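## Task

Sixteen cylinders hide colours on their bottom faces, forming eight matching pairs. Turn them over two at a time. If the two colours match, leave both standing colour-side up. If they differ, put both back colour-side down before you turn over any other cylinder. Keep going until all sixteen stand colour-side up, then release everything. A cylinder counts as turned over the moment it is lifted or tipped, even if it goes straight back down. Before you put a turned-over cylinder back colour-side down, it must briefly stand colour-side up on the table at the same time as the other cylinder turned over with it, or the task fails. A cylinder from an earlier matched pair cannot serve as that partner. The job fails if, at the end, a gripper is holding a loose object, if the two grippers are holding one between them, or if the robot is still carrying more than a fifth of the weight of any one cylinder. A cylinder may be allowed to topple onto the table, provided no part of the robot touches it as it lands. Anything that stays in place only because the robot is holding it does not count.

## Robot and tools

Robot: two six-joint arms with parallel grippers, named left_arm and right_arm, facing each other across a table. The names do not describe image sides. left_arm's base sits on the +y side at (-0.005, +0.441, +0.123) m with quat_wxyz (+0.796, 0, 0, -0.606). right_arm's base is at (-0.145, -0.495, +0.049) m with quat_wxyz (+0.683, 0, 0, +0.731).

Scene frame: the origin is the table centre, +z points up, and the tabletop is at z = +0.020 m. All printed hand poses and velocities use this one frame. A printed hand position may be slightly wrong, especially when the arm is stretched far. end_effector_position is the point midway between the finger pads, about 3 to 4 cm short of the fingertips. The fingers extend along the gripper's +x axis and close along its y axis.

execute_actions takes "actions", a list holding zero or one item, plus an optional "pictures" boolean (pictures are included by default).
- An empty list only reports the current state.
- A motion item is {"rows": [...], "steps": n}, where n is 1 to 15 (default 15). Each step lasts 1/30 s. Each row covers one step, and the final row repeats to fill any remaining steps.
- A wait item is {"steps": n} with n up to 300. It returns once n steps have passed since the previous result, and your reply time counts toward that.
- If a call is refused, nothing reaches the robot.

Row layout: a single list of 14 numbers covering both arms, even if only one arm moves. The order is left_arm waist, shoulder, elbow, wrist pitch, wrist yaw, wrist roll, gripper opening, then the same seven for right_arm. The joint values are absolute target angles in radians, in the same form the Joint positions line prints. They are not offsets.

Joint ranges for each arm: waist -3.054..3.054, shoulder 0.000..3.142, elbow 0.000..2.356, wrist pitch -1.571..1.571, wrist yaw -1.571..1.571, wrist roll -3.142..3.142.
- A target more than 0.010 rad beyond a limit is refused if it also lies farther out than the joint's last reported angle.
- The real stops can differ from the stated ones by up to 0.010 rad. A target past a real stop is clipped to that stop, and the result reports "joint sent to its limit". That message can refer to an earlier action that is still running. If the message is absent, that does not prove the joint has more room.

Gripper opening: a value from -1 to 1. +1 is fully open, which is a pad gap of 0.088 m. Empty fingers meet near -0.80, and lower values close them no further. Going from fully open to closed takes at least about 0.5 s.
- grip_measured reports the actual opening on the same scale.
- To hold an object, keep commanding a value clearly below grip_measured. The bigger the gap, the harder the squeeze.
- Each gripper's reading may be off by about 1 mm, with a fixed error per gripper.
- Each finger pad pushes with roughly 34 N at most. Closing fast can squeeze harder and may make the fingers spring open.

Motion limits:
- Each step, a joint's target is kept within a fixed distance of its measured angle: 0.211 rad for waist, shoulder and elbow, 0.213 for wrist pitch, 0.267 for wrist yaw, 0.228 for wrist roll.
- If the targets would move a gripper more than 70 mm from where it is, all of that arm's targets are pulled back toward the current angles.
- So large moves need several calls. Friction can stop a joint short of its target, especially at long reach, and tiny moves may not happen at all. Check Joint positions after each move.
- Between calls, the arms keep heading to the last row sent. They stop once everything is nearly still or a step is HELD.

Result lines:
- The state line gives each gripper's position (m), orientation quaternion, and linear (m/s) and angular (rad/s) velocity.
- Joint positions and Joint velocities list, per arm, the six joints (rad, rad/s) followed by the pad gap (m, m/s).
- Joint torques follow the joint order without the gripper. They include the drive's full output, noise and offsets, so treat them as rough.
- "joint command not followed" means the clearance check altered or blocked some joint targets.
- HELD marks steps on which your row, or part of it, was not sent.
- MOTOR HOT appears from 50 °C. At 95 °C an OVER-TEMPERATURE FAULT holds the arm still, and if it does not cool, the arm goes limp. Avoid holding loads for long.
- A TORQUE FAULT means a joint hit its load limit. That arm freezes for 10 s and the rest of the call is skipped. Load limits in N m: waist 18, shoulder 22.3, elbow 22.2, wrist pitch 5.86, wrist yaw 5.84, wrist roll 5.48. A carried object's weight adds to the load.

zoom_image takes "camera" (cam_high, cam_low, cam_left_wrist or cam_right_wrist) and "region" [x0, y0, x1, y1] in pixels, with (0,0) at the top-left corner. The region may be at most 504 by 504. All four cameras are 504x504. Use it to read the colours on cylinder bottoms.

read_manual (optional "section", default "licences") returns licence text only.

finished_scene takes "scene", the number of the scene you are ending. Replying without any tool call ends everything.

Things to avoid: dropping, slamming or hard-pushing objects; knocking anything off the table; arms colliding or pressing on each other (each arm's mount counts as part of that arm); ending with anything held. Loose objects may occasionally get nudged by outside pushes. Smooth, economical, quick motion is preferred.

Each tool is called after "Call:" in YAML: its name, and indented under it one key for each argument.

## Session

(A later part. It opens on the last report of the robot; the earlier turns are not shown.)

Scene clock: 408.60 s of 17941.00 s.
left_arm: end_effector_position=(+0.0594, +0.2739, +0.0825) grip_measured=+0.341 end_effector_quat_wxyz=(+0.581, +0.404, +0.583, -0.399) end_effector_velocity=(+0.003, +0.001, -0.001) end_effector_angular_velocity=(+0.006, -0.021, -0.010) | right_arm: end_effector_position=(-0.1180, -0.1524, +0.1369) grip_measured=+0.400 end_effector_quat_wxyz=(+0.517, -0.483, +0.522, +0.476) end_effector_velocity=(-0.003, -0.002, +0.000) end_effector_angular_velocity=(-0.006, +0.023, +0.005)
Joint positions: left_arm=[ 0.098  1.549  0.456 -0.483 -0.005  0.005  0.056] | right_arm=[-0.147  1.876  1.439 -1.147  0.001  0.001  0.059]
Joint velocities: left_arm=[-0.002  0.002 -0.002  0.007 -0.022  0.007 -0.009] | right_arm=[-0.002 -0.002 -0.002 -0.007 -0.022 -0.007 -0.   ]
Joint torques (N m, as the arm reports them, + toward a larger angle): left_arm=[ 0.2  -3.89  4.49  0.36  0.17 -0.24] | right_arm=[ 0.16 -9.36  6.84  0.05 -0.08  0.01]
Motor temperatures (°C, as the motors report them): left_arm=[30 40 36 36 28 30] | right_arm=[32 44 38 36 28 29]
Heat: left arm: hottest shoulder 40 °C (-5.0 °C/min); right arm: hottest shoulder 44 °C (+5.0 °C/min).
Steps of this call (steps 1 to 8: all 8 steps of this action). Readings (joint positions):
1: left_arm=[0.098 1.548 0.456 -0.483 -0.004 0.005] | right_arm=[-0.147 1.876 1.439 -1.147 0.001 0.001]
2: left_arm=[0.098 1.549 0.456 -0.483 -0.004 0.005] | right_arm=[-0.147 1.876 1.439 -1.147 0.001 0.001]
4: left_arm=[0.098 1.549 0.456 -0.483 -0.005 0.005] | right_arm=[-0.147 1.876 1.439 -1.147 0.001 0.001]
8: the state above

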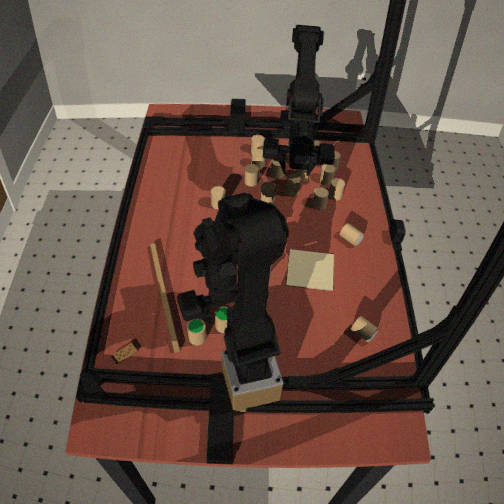

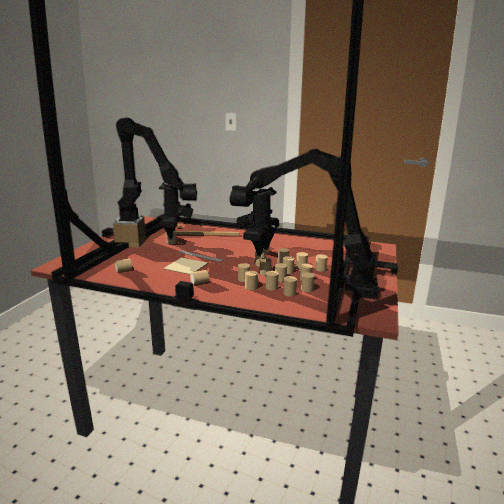

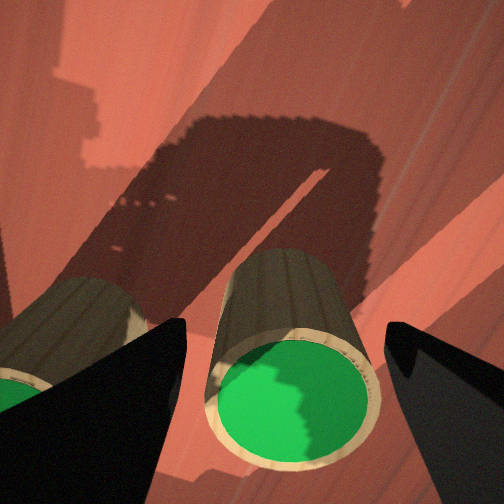

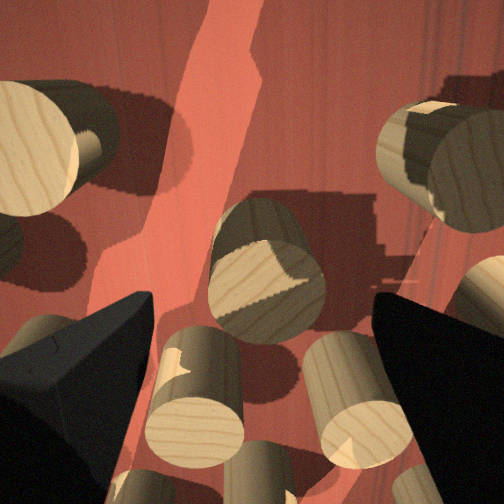

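Call:
execute_actions:
  actions:
    - {"rows":[[0.1,1.48,0.5,-0.59,0,0,0.35,-0.157,1.86,1.38,-1.09,0,0,0.4],[0.1,1.48,0.5,-0.59,0,0,0.35,-0.157,1.87,1.34,-1.04,0,0,0.4],[0.1,1.41,0.55,-0.71,0,0,0.35,-0.157,1.88,1.3,-0.99,0,0,0.4],[0.1,1.41,0.55,-0.71,0,0,0.35,-0.157,1.89,1.27,-0.95,0,0,0.4],[0.1,1.3,0.64,-0.85,0,0,0.35,-0.157,1.9,1.254,-0.925,0,0,0.4],[0.1,1.3,0.64,-0.85,0,0,0.35,-0.157,1.9,1.254,-0.925,0,0,0.4],[0.1,1.3,0.64,-0.85,0,0,0.35,-0.157,1.9,1.254,-0.925,0,0,0.4],[0.1,1.3,0.64,-0.85,0,0,0.35,-0.157,1.9,1.254,-0.925,0,0,0.4],[-0.43,1.2,0.6,0.96,0,1.571,0.7,-0.157,1.9,1.254,-0.925,0,0,0.4]],"steps":13}
  pictures: false

Call:
execute_actions:
  actions:
    - {"rows":[[-0.43,1.2,0.55,0.96,0,1.571,0.7,-0.157,1.9,1.254,-0.925,0,0,-0.4]],"steps":9}
  pictures: false

Call:
execute_actions:
  actions:
    - {"rows":[[-0.43,1.3,0.34,0.96,0,1.571,0.7,-0.157,1.87,1.33,-1.03,0,0,-0.4],[-0.43,1.3,0.34,0.96,0,1.571,0.7,-0.157,1.87,1.33,-1.03,0,0,-0.4],[-0.43,1.3,0.34,0.96,0,1.571,0.7,-0.157,1.83,1.41,-1.14,0,0,-0.4],[-0.43,1.3,0.34,0.96,0,1.571,0.7,-0.157,1.83,1.41,-1.14,0,0,-0.4],[-0.43,1.3,0.34,0.96,0,1.571,0.7,-0.157,1.78,1.46,-1.2,0,0,-0.4],[-0.43,1.3,0.34,0.96,0,1.571,0.7,-0.157,1.78,1.46,-1.2,0,0,-0.4],[-0.43,1.3,0.34,0.96,0,1.571,0.7,-0.157,1.7,1.45,-1.2,0,0,-0.4],[-0.43,1.3,0.34,0.96,0,1.571,0.7,-0.216,1.15,0.9,0.3,0,0,-0.4]],"steps":15}
  pictures: false

Call:
execute_actions:
  actions:
    - {"rows":[[-0.43,1.3,0.34,0.96,0,1.571,0.7,-0.216,1.27,0.7,0.64,0,0,-0.4]],"steps":13}
  pictures: false

Call:
execute_actions:
  actions:
    - {"rows":[[-0.43,1.42,0.41,1.0,0,1.571,0.7,-0.216,1.39,0.75,0.633,0,0,-0.4]],"steps":10}
  pictures: false

Call:
execute_actions:
  actions:
    - {"rows":[[-0.43,1.51,0.48,1.03,0,1.571,0.7,-0.216,1.39,0.75,0.633,0,0,-0.4],[-0.43,1.51,0.48,1.03,0,1.571,0.7,-0.216,1.39,0.75,0.633,0,0,-0.4],[-0.43,1.57,0.54,1.03,0,1.571,0.7,-0.216,1.39,0.75,0.633,0,0,-0.4],[-0.43,1.57,0.54,1.03,0,1.571,0.7,-0.216,1.39,0.75,0.633,0,0,-0.4],[-0.43,1.63,0.605,1.025,0,1.571,0.7,-0.216,1.39,0.75,0.633,0,0,-0.4],[-0.43,1.63,0.605,1.025,0,1.571,0.7,-0.216,1.39,0.75,0.633,0,0,-0.4],[-0.43,1.695,0.674,1.021,0,1.571,0.7,-0.216,1.39,0.75,0.633,0,0,-0.4],[-0.43,1.695,0.674,1.021,0,1.571,0.7,-0.216,1.39,0.75,0.633,0,0,-0.4],[-0.43,1.76,0.748,1.015,0,1.571,0.7,-0.216,1.39,0.75,0.633,0,0,-0.4]],"steps":14}
  pictures: false

Call:
execute_actions:
  actions:
    - {"rows":[[-0.43,1.76,0.748,1.015,0,1.571,-0.4,-0.216,1.39,0.75,0.633,0,0,-0.4]],"steps":10}
  pictures: false

Call:
execute_actions:
  actions:
    - {"rows":[[-0.43,1.76,0.748,1.015,0,1.571,-0.4,-0.216,1.39,0.75,0.633,0,0,0.7],[-0.43,1.76,0.748,1.015,0,1.571,-0.4,-0.216,1.39,0.75,0.633,0,0,0.7],[-0.43,1.76,0.748,1.015,0,1.571,-0.4,-0.216,1.39,0.75,0.633,0,0,0.7],[-0.43,1.76,0.748,1.015,0,1.571,-0.4,-0.216,1.39,0.75,0.633,0,0,0.7],[-0.43,1.76,0.748,1.015,0,1.571,-0.4,-0.216,1.39,0.75,0.633,0,0,0.7],[-0.43,1.76,0.748,1.015,0,1.571,-0.4,-0.216,1.39,0.75,0.633,0,0,0.7],[-0.43,1.6,0.57,1.03,0,1.571,-0.4,-0.216,1.39,0.75,0.633,0,0,0.7],[-0.43,1.6,0.57,1.03,0,1.571,-0.4,-0.216,1.39,0.75,0.633,0,0,0.7],[-0.43,1.51,0.48,1.03,0,1.571,-0.4,-0.216,1.27,0.63,0.64,0,0,0.7],[-0.43,1.42,0.41,1.0,0,1.571,-0.4,-0.216,1.27,0.63,0.64,0,0,0.7]],"steps":13}
  pictures: false

Call:
execute_actions:
  actions:
    - {"rows":[[-0.3,1.2,0.5,-0.91,0,0,-0.4,-0.305,1.15,0.85,-1.1,0,0,0.4]],"steps":15}
  pictures: false

Call:
execute_actions:
  actions:
    - {"rows":[[-0.3,1.3,0.64,-0.91,0,0,-0.4,-0.305,1.3,1.0,-1.1,0,0,0.4]],"steps":8}
  pictures: false

Call:
execute_actions:
  actions:
    - {"rows":[[-0.3,1.3,0.64,-0.91,0,0,-0.4,-0.305,1.618,1.148,-1.101,0,0,0.4]],"steps":10}
  pictures: false

Call:
execute_actions:
  actions:
    - {"rows":[[-0.3,1.34,0.61,-0.84,0,0,-0.4,-0.305,1.618,1.148,-1.101,0,0,0.4],[-0.3,1.375,0.58,-0.775,0,0,-0.4,-0.305,1.618,1.148,-1.101,0,0,0.4],[-0.3,1.41,0.55,-0.71,0,0,-0.4,-0.305,1.618,1.148,-1.101,0,0,0.4],[-0.3,1.445,0.525,-0.65,0,0,-0.4,-0.305,1.618,1.148,-1.101,0,0,0.4],[-0.3,1.48,0.5,-0.59,0,0,-0.4,-0.305,1.618,1.148,-1.101,0,0,0.4],[-0.3,1.505,0.482,-0.548,0,0,-0.4,-0.305,1.618,1.148,-1.101,0,0,0.4],[-0.3,1.525,0.47,-0.516,0,0,-0.4,-0.305,1.618,1.148,-1.101,0,0,0.4],[-0.3,1.541,0.4585,-0.4885,0,0,-0.4,-0.305,1.618,1.148,-1.101,0,0,0.4],[-0.3,1.541,0.4585,-0.4885,0,0,-0.4,-0.305,1.618,1.148,-1.101,0,0,0.4],[-0.3,1.555,0.45,-0.47,0,0,-0.4,-0.305,1.618,1.148,-1.101,0,0,0.4],[-0.3,1.568,0.443,-0.455,0,0,-0.4,-0.305,1.618,1.148,-1.101,0,0,0.4]],"steps":15}
  pictures: false

Call:
execute_actions:
  actions:
    - {"rows":[[-0.3,1.55,0.453,-0.475,0,0,0.35,-0.305,1.618,1.148,-1.101,0,0,0.4]],"steps":8}

Scene clock: 437.33 s of 17941.00 s.
left_arm: end_effector_position=(+0.0177, +0.1779, +0.1889) grip_measured=+0.658 end_effector_quat_wxyz=(+0.563, +0.453, +0.283, -0.630) end_effector_velocity=(-0.482, -0.450, +0.264) end_effector_angular_velocity=(-2.190, -1.145, -3.826) | right_arm: end_effector_position=(-0.1159, -0.1587, +0.0864) grip_measured=+0.400 end_effector_quat_wxyz=(+0.523, -0.477, +0.520, +0.478) end_effector_velocity=(+0.000, +0.006, -0.002) end_effector_angular_velocity=(+0.027, +0.005, +0.005)
Joint positions: left_arm=[-0.185  1.22   0.609 -0.486 -0.007  0.331  0.071] | right_arm=[-0.155  1.897  1.258 -0.928  0.001  0.001  0.059]
Joint velocities: left_arm=[-1.971 -0.252 -0.002  2.044 -0.007  2.088  0.026] | right_arm=[-0.002  0.002 -0.007  0.037 -0.007 -0.007 -0.   ]
Joint torques (N m, as the arm reports them, + toward a larger angle): left_arm=[-0.5  -3.52  5.67  1.04  0.26  0.14] | right_arm=[-0.25 -8.29  5.43  0.12 -0.08 -0.01]
Motor temperatures (°C, as the motors report them): left_arm=[30 40 36 34 28 30] | right_arm=[32 45 38 35 28 29]
Heat: left arm: hottest shoulder 40 °C (-2.0 °C/min); right arm: hottest shoulder 45 °C (+4.1 °C/min).
Steps of this call (steps 1 to 15: the robot went on to your last target; steps 16 to 90: nothing new was sent; then 25.30 s passed at rest; steps 91 to 103: all 13 steps of this action). Readings (joint positions):
91: left_arm=[0.098 1.539 0.462 -0.507 -0.005 0.005] | right_arm=[-0.148 1.874 1.431 -1.133 0.001 0.001]
92: left_arm=[0.098 1.525 0.470 -0.543 -0.005 0.005] | right_arm=[-0.149 1.872 1.413 -1.104 0.002 0.001]
94: left_arm=[0.098 1.472 0.503 -0.636 -0.005 0.005] | right_arm=[-0.152 1.871 1.358 -1.031 0.002 0.001]
98: left_arm=[0.098 1.330 0.614 -0.794 -0.005 0.005] | right_arm=[-0.155 1.892 1.270 -0.952 0.001 0.001]
103: the state above

Scene clock: 437.63 s of 17941.00 s.
left_arm: end_effector_position=(-0.0588, +0.1009, +0.2596) grip_measured=+0.699 end_effector_quat_wxyz=(+0.460, +0.470, -0.184, -0.730) end_effector_velocity=(-0.045, -0.225, +0.381) end_effector_angular_velocity=(-2.294, -1.479, -1.121) | right_arm: end_effector_position=(-0.1160, -0.1584, +0.0864) grip_measured=+0.002 end_effector_quat_wxyz=(+0.523, -0.477, +0.520, +0.479) end_effector_velocity=(-0.000, -0.002, -0.001) end_effector_angular_velocity=(-0.012, +0.008, +0.020)
Joint positions: left_arm=[-0.425  1.207  0.555  0.108  0.002  0.963  0.073] | right_arm=[-0.155  1.897  1.258 -0.926  0.001  0.001  0.039]
Joint velocities: left_arm=[-0.032 -0.002  0.002  2.029 -0.007  2.117  0.001] | right_arm=[-0.002  0.002 -0.002 -0.007 -0.007 -0.022  0.   ]
Joint torques (N m, as the arm reports them, + toward a larger angle): left_arm=[-0.28 -4.41  6.76  2.01  0.02  0.1 ] | right_arm=[-0.18 -8.21  5.42  0.19 -0.05  0.  ]
Motor temperatures (°C, as the motors report them): left_arm=[30 40 36 34 28 30] | right_arm=[32 45 38 35 28 29]
Heat: left arm: hottest shoulder 40 °C (-2.0 °C/min); right arm: hottest shoulder 45 °C (+4.0 °C/min).
Steps of this call (steps 1 to 9: all 9 steps of this action). Readings (joint positions):
1: left_arm=[-0.251 1.214 0.602 -0.414 -0.007 0.401] | right_arm=[-0.155 1.897 1.258 -0.928 0.001 0.001]
2: left_arm=[-0.313 1.209 0.592 -0.346 -0.004 0.472] | right_arm=[-0.155 1.897 1.258 -0.928 0.002 0.000]
4: left_arm=[-0.391 1.207 0.571 -0.219 0.003 0.614] | right_arm=[-0.155 1.897 1.258 -0.928 0.001 0.001]
8: left_arm=[-0.424 1.207 0.555 0.041 0.002 0.892] | right_arm=[-0.155 1.897 1.258 -0.926 0.001 0.001]
9: the state above

Scene clock: 438.13 s of 17941.00 s.
left_arm: end_effector_position=(-0.0619, +0.0879, +0.3087) grip_measured=+0.700 end_effector_quat_wxyz=(+0.454, +0.464, -0.529, -0.547) end_effector_velocity=(+0.000, -0.001, +0.049) end_effector_angular_velocity=(-0.232, -0.015, +0.003) | right_arm: end_effector_position=(-0.0973, -0.1735, +0.2044) grip_measured=+0.004 end_effector_quat_wxyz=(+0.670, -0.305, +0.355, +0.577) end_effector_velocity=(-0.008, -0.053, +0.251) end_effector_angular_velocity=(+2.117, -0.323, +0.020)
Joint positions: left_arm=[-0.428  1.301  0.34   0.933  0.001  1.56   0.073] | right_arm=[-0.216  1.309  0.979 -0.645  0.     0.001  0.039]
Joint velocities: left_arm=[-0.002 -0.002 -0.002  0.227 -0.007  0.051 -0.   ] | right_arm=[-0.002 -1.766 -1.331  1.707 -0.007 -0.022 -0.   ]
Joint torques (N m, as the arm reports them, + toward a larger angle): left_arm=[-0.24 -3.69  6.54  2.09  0.    0.12] | right_arm=[ 0.1  -7.56  8.99  1.86 -0.04  0.  ]
Motor temperatures (°C, as the motors report them): left_arm=[30 40 36 34 28 30] | right_arm=[32 45 38 35 28 29]
Heat: left arm: hottest shoulder 40 °C (-2.0 °C/min); right arm: hottest shoulder 45 °C (+4.0 °C/min).
Steps of this call (steps 1 to 15: all 15 steps of this action). Readings (joint positions):
1: left_arm=[-0.425 1.217 0.527 0.198 0.001 1.028] | right_arm=[-0.155 1.897 1.267 -0.946 0.001 0.001]
2: left_arm=[-0.426 1.225 0.491 0.273 0.001 1.094] | right_arm=[-0.155 1.897 1.281 -0.979 0.001 0.001]
4: left_arm=[-0.427 1.264 0.407 0.378 0.001 1.234] | right_arm=[-0.155 1.886 1.332 -1.068 0.001 0.001]
8: left_arm=[-0.428 1.308 0.332 0.622 0.001 1.481] | right_arm=[-0.159 1.765 1.386 -1.102 -0.002 0.001]
15: the state above

Scene clock: 438.57 s of 17941.00 s.
left_arm: end_effector_position=(-0.0619, +0.0878, +0.3143) grip_measured=+0.700 end_effector_quat_wxyz=(+0.459, +0.458, -0.536, -0.540) end_effector_velocity=(+0.000, +0.001, -0.002) end_effector_angular_velocity=(+0.008, +0.006, +0.005) | right_arm: end_effector_position=(-0.0887, -0.1156, +0.2385) grip_measured=+0.003 end_effector_quat_wxyz=(+0.744, -0.124, +0.144, +0.641) end_effector_velocity=(+0.021, +0.156, +0.393) end_effector_angular_velocity=(+1.919, -0.291, +0.012)
Joint positions: left_arm=[-0.428  1.3    0.34   0.958  0.001  1.566  0.073] | right_arm=[-0.216  1.279  0.694  0.202  0.     0.001  0.039]
Joint velocities: left_arm=[-0.002 -0.002 -0.002 -0.007 -0.007 -0.007 -0.   ] | right_arm=[ 0.002 -0.002 -0.002  1.941 -0.007 -0.007  0.   ]
Joint torques (N m, as the arm reports them, + toward a larger angle): left_arm=[-0.2  -3.67  6.58  2.16 -0.01  0.09] | right_arm=[ 0.03 -6.39  8.14  1.61 -0.03  0.  ]
Motor temperatures (°C, as the motors report them): left_arm=[30 40 36 34 28 30] | right_arm=[32 45 38 35 28 29]
Heat: left arm: hottest shoulder 40 °C (-2.0 °C/min); right arm: hottest shoulder 45 °C (+4.0 °C/min).
Steps of this call (steps 1 to 13: all 13 steps of this action). Readings (joint positions):
1: left_arm=[-0.428 1.301 0.340 0.939 0.001 1.562] | right_arm=[-0.216 1.271 0.928 -0.575 0.000 0.001]
2: left_arm=[-0.428 1.300 0.340 0.944 0.001 1.563] | right_arm=[-0.216 1.248 0.881 -0.495 0.000 0.001]
4: left_arm=[-0.428 1.300 0.340 0.954 0.001 1.565] | right_arm=[-0.216 1.246 0.795 -0.370 0.000 0.001]
8: left_arm=[-0.428 1.300 0.340 0.956 0.001 1.566] | right_arm=[-0.216 1.280 0.695 -0.131 0.000 0.001]
13: the state above

Scene clock: 438.90 s of 17941.00 s.
left_arm: end_effector_position=(-0.0651, +0.0679, +0.3078) grip_measured=+0.700 end_effector_quat_wxyz=(+0.455, +0.462, -0.533, -0.543) end_effector_velocity=(-0.003, -0.004, +0.009) end_effector_angular_velocity=(-0.028, -0.003, -0.010) | right_arm: end_effector_position=(-0.0833, -0.0798, +0.3099) grip_measured=+0.002 end_effector_quat_wxyz=(+0.758, -0.006, +0.008, +0.653) end_effector_velocity=(-0.004, +0.003, +0.039) end_effector_angular_velocity=(+0.168, -0.047, +0.035)
Joint positions: left_arm=[-0.428  1.414  0.4    0.997  0.001  1.566  0.073] | right_arm=[-0.216  1.377  0.74   0.617  0.     0.001  0.039]
Joint velocities: left_arm=[-0.002  0.002  0.022  0.007  0.007  0.007 -0.   ] | right_arm=[-0.002  0.002  0.007  0.168 -0.037 -0.022 -0.   ]
Joint torques (N m, as the arm reports them, + toward a larger angle): left_arm=[-0.21 -3.61  7.32  2.16  0.    0.09] | right_arm=[ 0.06 -4.61  8.34  1.54 -0.04  0.01]
Motor temperatures (°C, as the motors report them): left_arm=[30 40 36 34 28 30] | right_arm=[32 45 38 35 28 29]
Heat: left arm: hottest shoulder 40 °C (-2.0 °C/min); right arm: hottest shoulder 45 °C (+4.0 °C/min).
Steps of this call (steps 1 to 10: all 10 steps of this action). Readings (joint positions):
1: left_arm=[-0.428 1.319 0.348 0.970 0.001 1.566] | right_arm=[-0.216 1.295 0.701 0.267 0.000 0.001]
2: left_arm=[-0.428 1.347 0.366 0.982 0.001 1.566] | right_arm=[-0.216 1.317 0.715 0.338 0.000 0.001]
4: left_arm=[-0.428 1.392 0.392 0.988 0.001 1.566] | right_arm=[-0.216 1.359 0.734 0.468 0.000 0.001]
8: left_arm=[-0.428 1.412 0.398 0.995 0.001 1.566] | right_arm=[-0.216 1.377 0.739 0.599 0.000 0.001]
10: the state above

Scene clock: 439.37 s of 17941.00 s.
left_arm: end_effector_position=(-0.0788, -0.0181, +0.3104) grip_measured=+0.700 end_effector_quat_wxyz=(+0.460, +0.457, -0.537, -0.539) end_effector_velocity=(-0.007, -0.027, -0.012) end_effector_angular_velocity=(+0.028, +0.003, -0.010) | right_arm: end_effector_position=(-0.0832, -0.0792, +0.3113) grip_measured=+0.002 end_effector_quat_wxyz=(+0.758, -0.003, +0.004, +0.653) end_effector_velocity=(-0.000, -0.001, -0.002) end_effector_angular_velocity=(-0.010, -0.021, +0.005)
Joint positions: left_arm=[-0.428  1.746  0.731  1.016  0.001  1.566  0.073] | right_arm=[-0.216  1.381  0.741  0.63   0.     0.001  0.039]
Joint velocities: left_arm=[-0.002  0.11   0.105 -0.022  0.007 -0.007 -0.001] | right_arm=[-0.002 -0.002 -0.002 -0.007 -0.007 -0.022  0.   ]
Joint torques (N m, as the arm reports them, + toward a larger angle): left_arm=[-0.21 -5.98  7.43  2.   -0.01  0.07] | right_arm=[ 0.05 -4.96  8.39  1.62 -0.04  0.  ]
Motor temperatures (°C, as the motors report them): left_arm=[30 40 36 35 28 30] | right_arm=[32 45 38 35 28 29]
Heat: left arm: hottest shoulder 40 °C (-2.0 °C/min); right arm: hottest shoulder 45 °C (+4.1 °C/min).
Steps of this call (steps 1 to 14: all 14 steps of this action). Readings (joint positions):
1: left_arm=[-0.428 1.429 0.412 1.006 0.001 1.566] | right_arm=[-0.216 1.377 0.741 0.621 0.000 0.001]
2: left_arm=[-0.428 1.453 0.432 1.015 0.001 1.566] | right_arm=[-0.216 1.378 0.741 0.624 0.000 0.001]
4: left_arm=[-0.428 1.512 0.486 1.021 0.001 1.566] | right_arm=[-0.216 1.380 0.741 0.627 0.000 0.001]
8: left_arm=[-0.428 1.632 0.608 1.023 0.001 1.566] | right_arm=[-0.216 1.381 0.741 0.629 0.000 0.001]
14: the state above

Scene clock: 439.70 s of 17941.00 s.
left_arm: end_effector_position=(-0.0791, -0.0200, +0.3104) grip_measured=+0.026 end_effector_quat_wxyz=(+0.460, +0.457, -0.537, -0.539) end_effector_velocity=(-0.002, +0.001, -0.004) end_effector_angular_velocity=(+0.016, +0.020, -0.010) | right_arm: end_effector_position=(-0.0832, -0.0792, +0.3119) grip_measured=+0.003 end_effector_quat_wxyz=(+0.758, -0.002, +0.003, +0.653) end_effector_velocity=(-0.000, -0.001, -0.002) end_effector_angular_velocity=(-0.008, -0.006, +0.005)
Joint positions: left_arm=[-0.428  1.753  0.739  1.015  0.001  1.566  0.04 ] | right_arm=[-0.216  1.381  0.741  0.632  0.     0.     0.039]
Joint velocities: left_arm=[-0.002  0.002 -0.002 -0.007  0.007 -0.022 -0.   ] | right_arm=[-0.002 -0.002 -0.002 -0.007 -0.007 -0.007 -0.   ]
Joint torques (N m, as the arm reports them, + toward a larger angle): left_arm=[-0.22 -5.75  7.47  2.03 -0.01  0.09] | right_arm=[ 0.01 -4.96  8.33  1.48 -0.04  0.02]
Motor temperatures (°C, as the motors report them): left_arm=[30 40 36 35 28 30] | right_arm=[32 45 38 35 28 29]
Heat: left arm: hottest shoulder 40 °C (-2.0 °C/min); right arm: hottest shoulder 45 °C (+4.0 °C/min).
Steps of this call (steps 1 to 10: all 10 steps of this action). Readings (joint positions):
1: left_arm=[-0.428 1.749 0.734 1.016 0.001 1.566] | right_arm=[-0.216 1.381 0.741 0.630 0.000 0.001]
2: left_arm=[-0.428 1.750 0.736 1.016 0.001 1.566] | right_arm=[-0.216 1.381 0.741 0.630 0.000 0.001]
4: left_arm=[-0.428 1.752 0.738 1.016 0.001 1.566] | right_arm=[-0.216 1.381 0.741 0.630 0.000 0.001]
8: left_arm=[-0.428 1.753 0.739 1.015 0.001 1.566] | right_arm=[-0.216 1.381 0.741 0.632 0.000 0.000]
10: the state above

Scene clock: 440.13 s of 17941.00 s.
left_arm: end_effector_position=(-0.0671, +0.0564, +0.3097) grip_measured=+0.026 end_effector_quat_wxyz=(+0.457, +0.460, -0.535, -0.542) end_effector_velocity=(+0.023, +0.129, +0.043) end_effector_angular_velocity=(-0.127, +0.027, +0.020) | right_arm: end_effector_position=(-0.0867, -0.1019, +0.3068) grip_measured=+0.695 end_effector_quat_wxyz=(+0.758, -0.001, +0.002, +0.653) end_effector_velocity=(-0.012, -0.051, +0.008) end_effector_angular_velocity=(+0.067, -0.032, +0.025)
Joint positions: left_arm=[-0.428  1.462  0.443  1.008  0.001  1.567  0.04 ] | right_arm=[-0.216  1.292  0.65   0.637 -0.     0.001  0.073]
Joint velocities: left_arm=[-0.002 -0.623 -0.442 -0.051 -0.022 -0.007 -0.   ] | right_arm=[ 0.002 -0.217 -0.183  0.037 -0.022 -0.022  0.001]
Joint torques (N m, as the arm reports them, + toward a larger angle): left_arm=[-0.24 -4.03  6.55  1.78 -0.01  0.08] | right_arm=[ 0.04 -6.07  6.76  1.57 -0.03  0.01]
Motor temperatures (°C, as the motors report them): left_arm=[30 40 36 35 28 30] | right_arm=[32 44 38 36 28 29]
Heat: left arm: hottest shoulder 40 °C (-2.0 °C/min); right arm: hottest shoulder 44 °C (+3.0 °C/min).
Steps of this call (steps 1 to 13: all 13 steps of this action). Readings (joint positions):
1: left_arm=[-0.428 1.753 0.739 1.015 0.001 1.567] | right_arm=[-0.216 1.381 0.741 0.632 0.000 0.000]
2: left_arm=[-0.428 1.753 0.739 1.015 0.001 1.567] | right_arm=[-0.216 1.381 0.741 0.632 0.000 0.000]
4: left_arm=[-0.428 1.753 0.739 1.015 0.001 1.567] | right_arm=[-0.216 1.381 0.741 0.632 -0.000 0.000]
8: left_arm=[-0.428 1.694 0.667 1.017 0.001 1.567] | right_arm=[-0.216 1.381 0.741 0.632 -0.000 0.001]
13: the state above

Scene clock: 440.63 s of 17941.00 s.
left_arm: end_effector_position=(-0.0160, +0.1201, +0.2239) grip_measured=+0.025 end_effector_quat_wxyz=(+0.570, +0.404, +0.045, -0.714) end_effector_velocity=(+0.011, +0.276, -0.343) end_effector_angular_velocity=(+2.060, +1.518, +1.293) | right_arm: end_effector_position=(-0.0656, -0.1608, +0.2570) grip_measured=+0.401 end_effector_quat_wxyz=(+0.750, -0.182, +0.231, +0.592) end_effector_velocity=(-0.057, -0.237, -0.360) end_effector_angular_velocity=(-1.936, +0.460, +0.008)
Joint positions: left_arm=[-0.303  1.203  0.502  0.021 -0.001  0.532  0.04 ] | right_arm=[-0.302  1.148  0.855 -0.305  0.001  0.001  0.059]
Joint velocities: left_arm=[ 0.002  0.002 -0.007 -2.    -0.007 -2.044 -0.005] | right_arm=[-0.002  0.002 -0.002 -1.985 -0.007 -0.007 -0.001]
Joint torques (N m, as the arm reports them, + toward a larger angle): left_arm=[ 0.32 -3.81  6.87  1.76  0.08 -0.26] | right_arm=[-0.21 -4.21  7.17  1.16 -0.06  0.02]
Motor temperatures (°C, as the motors report them): left_arm=[30 40 36 35 28 30] | right_arm=[32 44 38 36 28 29]
Heat: left arm: hottest shoulder 40 °C (-2.0 °C/min); right arm: hottest shoulder 44 °C (+3.0 °C/min).
Steps of this call (steps 1 to 15: all 15 steps of this action). Readings (joint positions):
1: left_arm=[-0.414 1.417 0.446 0.941 0.012 1.512] | right_arm=[-0.223 1.275 0.667 0.588 -0.004 0.000]
2: left_arm=[-0.381 1.364 0.454 0.857 0.011 1.441] | right_arm=[-0.239 1.259 0.696 0.527 -0.005 0.001]
4: left_arm=[-0.324 1.270 0.475 0.745 -0.001 1.301] | right_arm=[-0.277 1.216 0.770 0.405 -0.001 0.001]
8: left_arm=[-0.303 1.201 0.506 0.491 -0.001 1.017] | right_arm=[-0.302 1.143 0.855 0.165 0.001 0.001]
15: the state above

Scene clock: 440.90 s of 17941.00 s.
left_arm: end_effector_position=(-0.0140, +0.1768, +0.1775) grip_measured=+0.027 end_effector_quat_wxyz=(+0.569, +0.412, +0.364, -0.611) end_effector_velocity=(+0.011, +0.395, -0.178) end_effector_angular_velocity=(+2.037, +0.217, +0.633) | right_arm: end_effector_position=(-0.0781, -0.2131, +0.1913) grip_measured=+0.400 end_effector_quat_wxyz=(+0.662, -0.334, +0.423, +0.522) end_effector_velocity=(-0.091, -0.375, -0.180) end_effector_angular_velocity=(-1.945, +0.468, +0.012)
Joint positions: left_arm=[-0.302  1.29   0.631 -0.503 -0.001  0.059  0.04 ] | right_arm=[-0.302  1.29   0.983 -0.831  0.001  0.001  0.059]
Joint velocities: left_arm=[-0.002  0.056  0.027 -2.     0.007 -0.696 -0.001] | right_arm=[ 0.002  0.042  0.042 -2.    -0.007 -0.007 -0.   ]
Joint torques (N m, as the arm reports them, + toward a larger angle): left_arm=[ 0.17 -3.14  7.49  0.97  0.04 -0.24] | right_arm=[-0.22 -4.32  8.43  0.63 -0.05  0.03]
Motor temperatures (°C, as the motors report them): left_arm=[30 40 36 35 28 30] | right_arm=[32 44 38 36 28 29]
Heat: left arm: hottest shoulder 40 °C (-2.0 °C/min); right arm: hottest shoulder 44 °C (+3.0 °C/min).
Steps of this call (steps 1 to 8: all 8 steps of this action). Readings (joint positions):
1: left_arm=[-0.303 1.218 0.522 -0.060 -0.001 0.463] | right_arm=[-0.302 1.169 0.875 -0.386 0.001 0.000]
2: left_arm=[-0.303 1.246 0.551 -0.124 -0.001 0.393] | right_arm=[-0.302 1.205 0.910 -0.446 0.001 0.001]
4: left_arm=[-0.303 1.283 0.601 -0.243 -0.001 0.256] | right_arm=[-0.302 1.266 0.965 -0.565 0.001 0.001]
8: the state above

Scene clock: 441.23 s of 17941.00 s.
left_arm: end_effector_position=(-0.0113, +0.2600, +0.1587) grip_measured=+0.024 end_effector_quat_wxyz=(+0.493, +0.508, +0.488, -0.512) end_effector_velocity=(+0.002, +0.042, -0.002) end_effector_angular_velocity=(+0.188, -0.013, +0.034) | right_arm: end_effector_position=(-0.0812, -0.2266, +0.1384) grip_measured=+0.400 end_effector_quat_wxyz=(+0.555, -0.438, +0.555, +0.437) end_effector_velocity=(-0.006, -0.023, +0.008) end_effector_angular_velocity=(-0.115, +0.035, +0.005)
Joint positions: left_arm=[-0.302  1.298  0.633 -0.896 -0.001  0.006  0.04 ] | right_arm=[-0.303  1.614  1.135 -1.093  0.001  0.001  0.059]
Joint velocities: left_arm=[-0.002 -0.002 -0.007 -0.183 -0.007 -0.037 -0.   ] | right_arm=[-0.002  0.002  0.037 -0.154 -0.007 -0.007  0.   ]
Joint torques (N m, as the arm reports them, + toward a larger angle): left_arm=[ 0.19 -2.9   6.81  0.42  0.03 -0.22] | right_arm=[-0.25 -6.55  7.24 -0.03 -0.05 -0.02]
Motor temperatures (°C, as the motors report them): left_arm=[30 40 36 35 28 30] | right_arm=[32 44 38 36 28 29]
Heat: left arm: hottest shoulder 40 °C (-2.0 °C/min); right arm: hottest shoulder 44 °C (+3.0 °C/min).
Steps of this call (steps 1 to 10: all 10 steps of this action). Readings (joint positions):
1: left_arm=[-0.302 1.293 0.631 -0.569 -0.001 0.041] | right_arm=[-0.303 1.323 1.010 -0.920 0.001 0.000]
2: left_arm=[-0.302 1.294 0.631 -0.637 -0.001 0.030] | right_arm=[-0.303 1.374 1.052 -0.975 0.001 0.001]
4: left_arm=[-0.302 1.297 0.631 -0.769 -0.001 0.016] | right_arm=[-0.303 1.492 1.118 -1.026 0.001 0.001]
8: left_arm=[-0.302 1.298 0.632 -0.880 -0.001 0.007] | right_arm=[-0.303 1.608 1.134 -1.090 0.001 0.001]
10: the state above

Scene clock: 441.73 s of 17941.00 s.
left_arm: end_effector_position=(-0.0112, +0.2624, +0.0796) grip_measured=+0.023 end_effector_quat_wxyz=(+0.489, +0.511, +0.492, -0.508) end_effector_velocity=(+0.001, +0.000, -0.013) end_effector_angular_velocity=(-0.017, -0.007, -0.010) | right_arm: end_effector_position=(-0.0813, -0.2270, +0.1392) grip_measured=+0.400 end_effector_quat_wxyz=(+0.554, -0.439, +0.556, +0.437) end_effector_velocity=(-0.002, -0.002, +0.000) end_effector_angular_velocity=(-0.002, +0.023, -0.000)
Joint positions: left_arm=[-0.302  1.56   0.449 -0.466 -0.001  0.005  0.04 ] | right_arm=[-0.303  1.614  1.139 -1.1    0.001  0.001  0.059]
Joint velocities: left_arm=[-0.002  0.042 -0.037  0.095 -0.007  0.007 -0.   ] | right_arm=[-0.007 -0.002 -0.002 -0.007 -0.022 -0.007 -0.   ]
Joint torques (N m, as the arm reports them, + toward a larger angle): left_arm=[ 0.2  -3.18  3.81  0.64  0.04 -0.23] | right_arm=[-0.23 -6.17  7.13 -0.01 -0.04  0.01]
Motor temperatures (°C, as the motors report them): left_arm=[30 40 36 35 28 30] | right_arm=[32 44 38 36 28 29]
Heat: left arm: hottest shoulder 40 °C (-2.0 °C/min); right arm: hottest shoulder 44 °C (+3.0 °C/min).
Steps of this call (steps 1 to 15: all 15 steps of this action). Readings (joint positions):
1: left_arm=[-0.302 1.304 0.630 -0.892 -0.001 0.006] | right_arm=[-0.303 1.614 1.136 -1.097 0.001 0.001]
2: left_arm=[-0.302 1.316 0.621 -0.857 -0.001 0.006] | right_arm=[-0.303 1.614 1.138 -1.097 0.001 0.001]
4: left_arm=[-0.302 1.367 0.588 -0.755 -0.001 0.006] | right_arm=[-0.303 1.614 1.139 -1.098 0.001 0.001]
8: left_arm=[-0.302 1.490 0.498 -0.577 -0.001 0.005] | right_arm=[-0.303 1.614 1.139 -1.099 0.001 0.001]
15: the state above

Scene clock: 442.00 s of 17941.00 s.
left_arm: end_effector_position=(-0.0112, +0.2637, +0.0800) grip_measured=+0.341 end_effector_quat_wxyz=(+0.488, +0.512, +0.493, -0.507) end_effector_velocity=(+0.001, +0.005, +0.001) end_effector_angular_velocity=(+0.017, -0.008, -0.010) | right_arm: end_effector_position=(-0.0813, -0.2270, +0.1392) grip_measured=+0.400 end_effector_quat_wxyz=(+0.554, -0.439, +0.556, +0.437) end_effector_velocity=(-0.001, -0.001, +0.001) end_effector_angular_velocity=(-0.001, +0.008, +0.005)
Joint positions: left_arm=[-0.302  1.557  0.448 -0.473 -0.001  0.005  0.056] | right_arm=[-0.303  1.614  1.139 -1.1    0.001  0.001  0.059]
Joint velocities: left_arm=[-0.002 -0.007 -0.002 -0.022 -0.007  0.007 -0.009] | right_arm=[-0.002 -0.002  0.002 -0.007 -0.007 -0.007 -0.   ]
Joint torques (N m, as the arm reports them, + toward a larger angle): left_arm=[ 0.2  -4.16  4.94  0.36  0.05 -0.24] | right_arm=[-0.24 -6.24  7.1   0.01 -0.06 -0.01]
Motor temperatures (°C, as the motors report them): left_arm=[30 40 36 35 28 30] | right_arm=[32 44 38 36 28 29]
Heat: left arm: hottest shoulder 40 °C (-2.0 °C/min); right arm: hottest shoulder 44 °C (+3.0 °C/min).
Steps of this call (steps 1 to 8: all 8 steps of this action). Readings (joint positions):
1: left_arm=[-0.302 1.561 0.449 -0.464 -0.001 0.005] | right_arm=[-0.303 1.614 1.139 -1.100 0.001 0.001]
2: left_arm=[-0.302 1.560 0.448 -0.467 -0.001 0.005] | right_arm=[-0.303 1.614 1.139 -1.100 0.001 0.001]
4: left_arm=[-0.302 1.559 0.448 -0.472 -0.001 0.005] | right_arm=[-0.303 1.614 1.139 -1.100 0.001 0.001]
8: the state above

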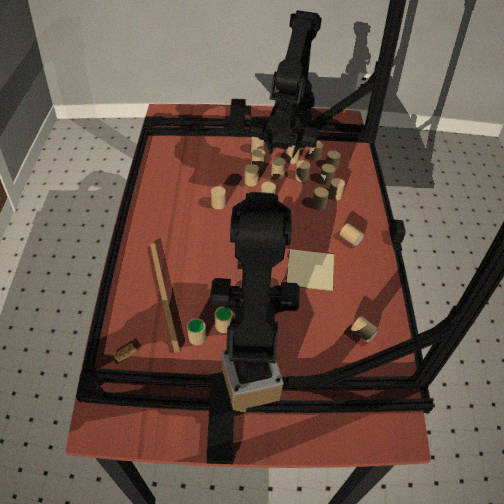

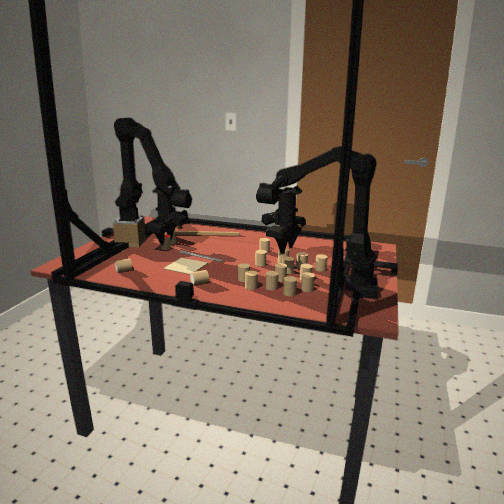

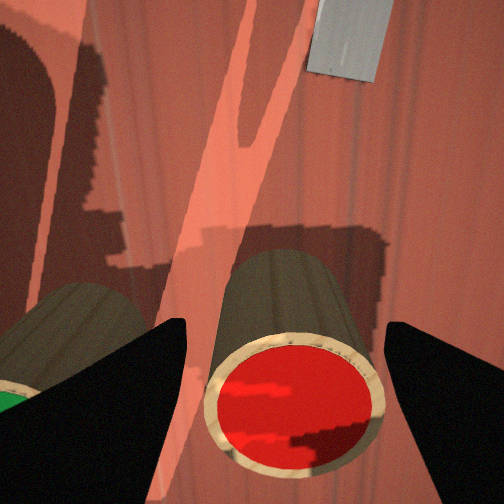

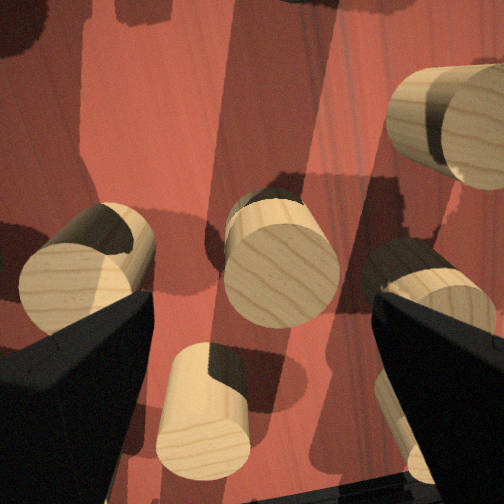

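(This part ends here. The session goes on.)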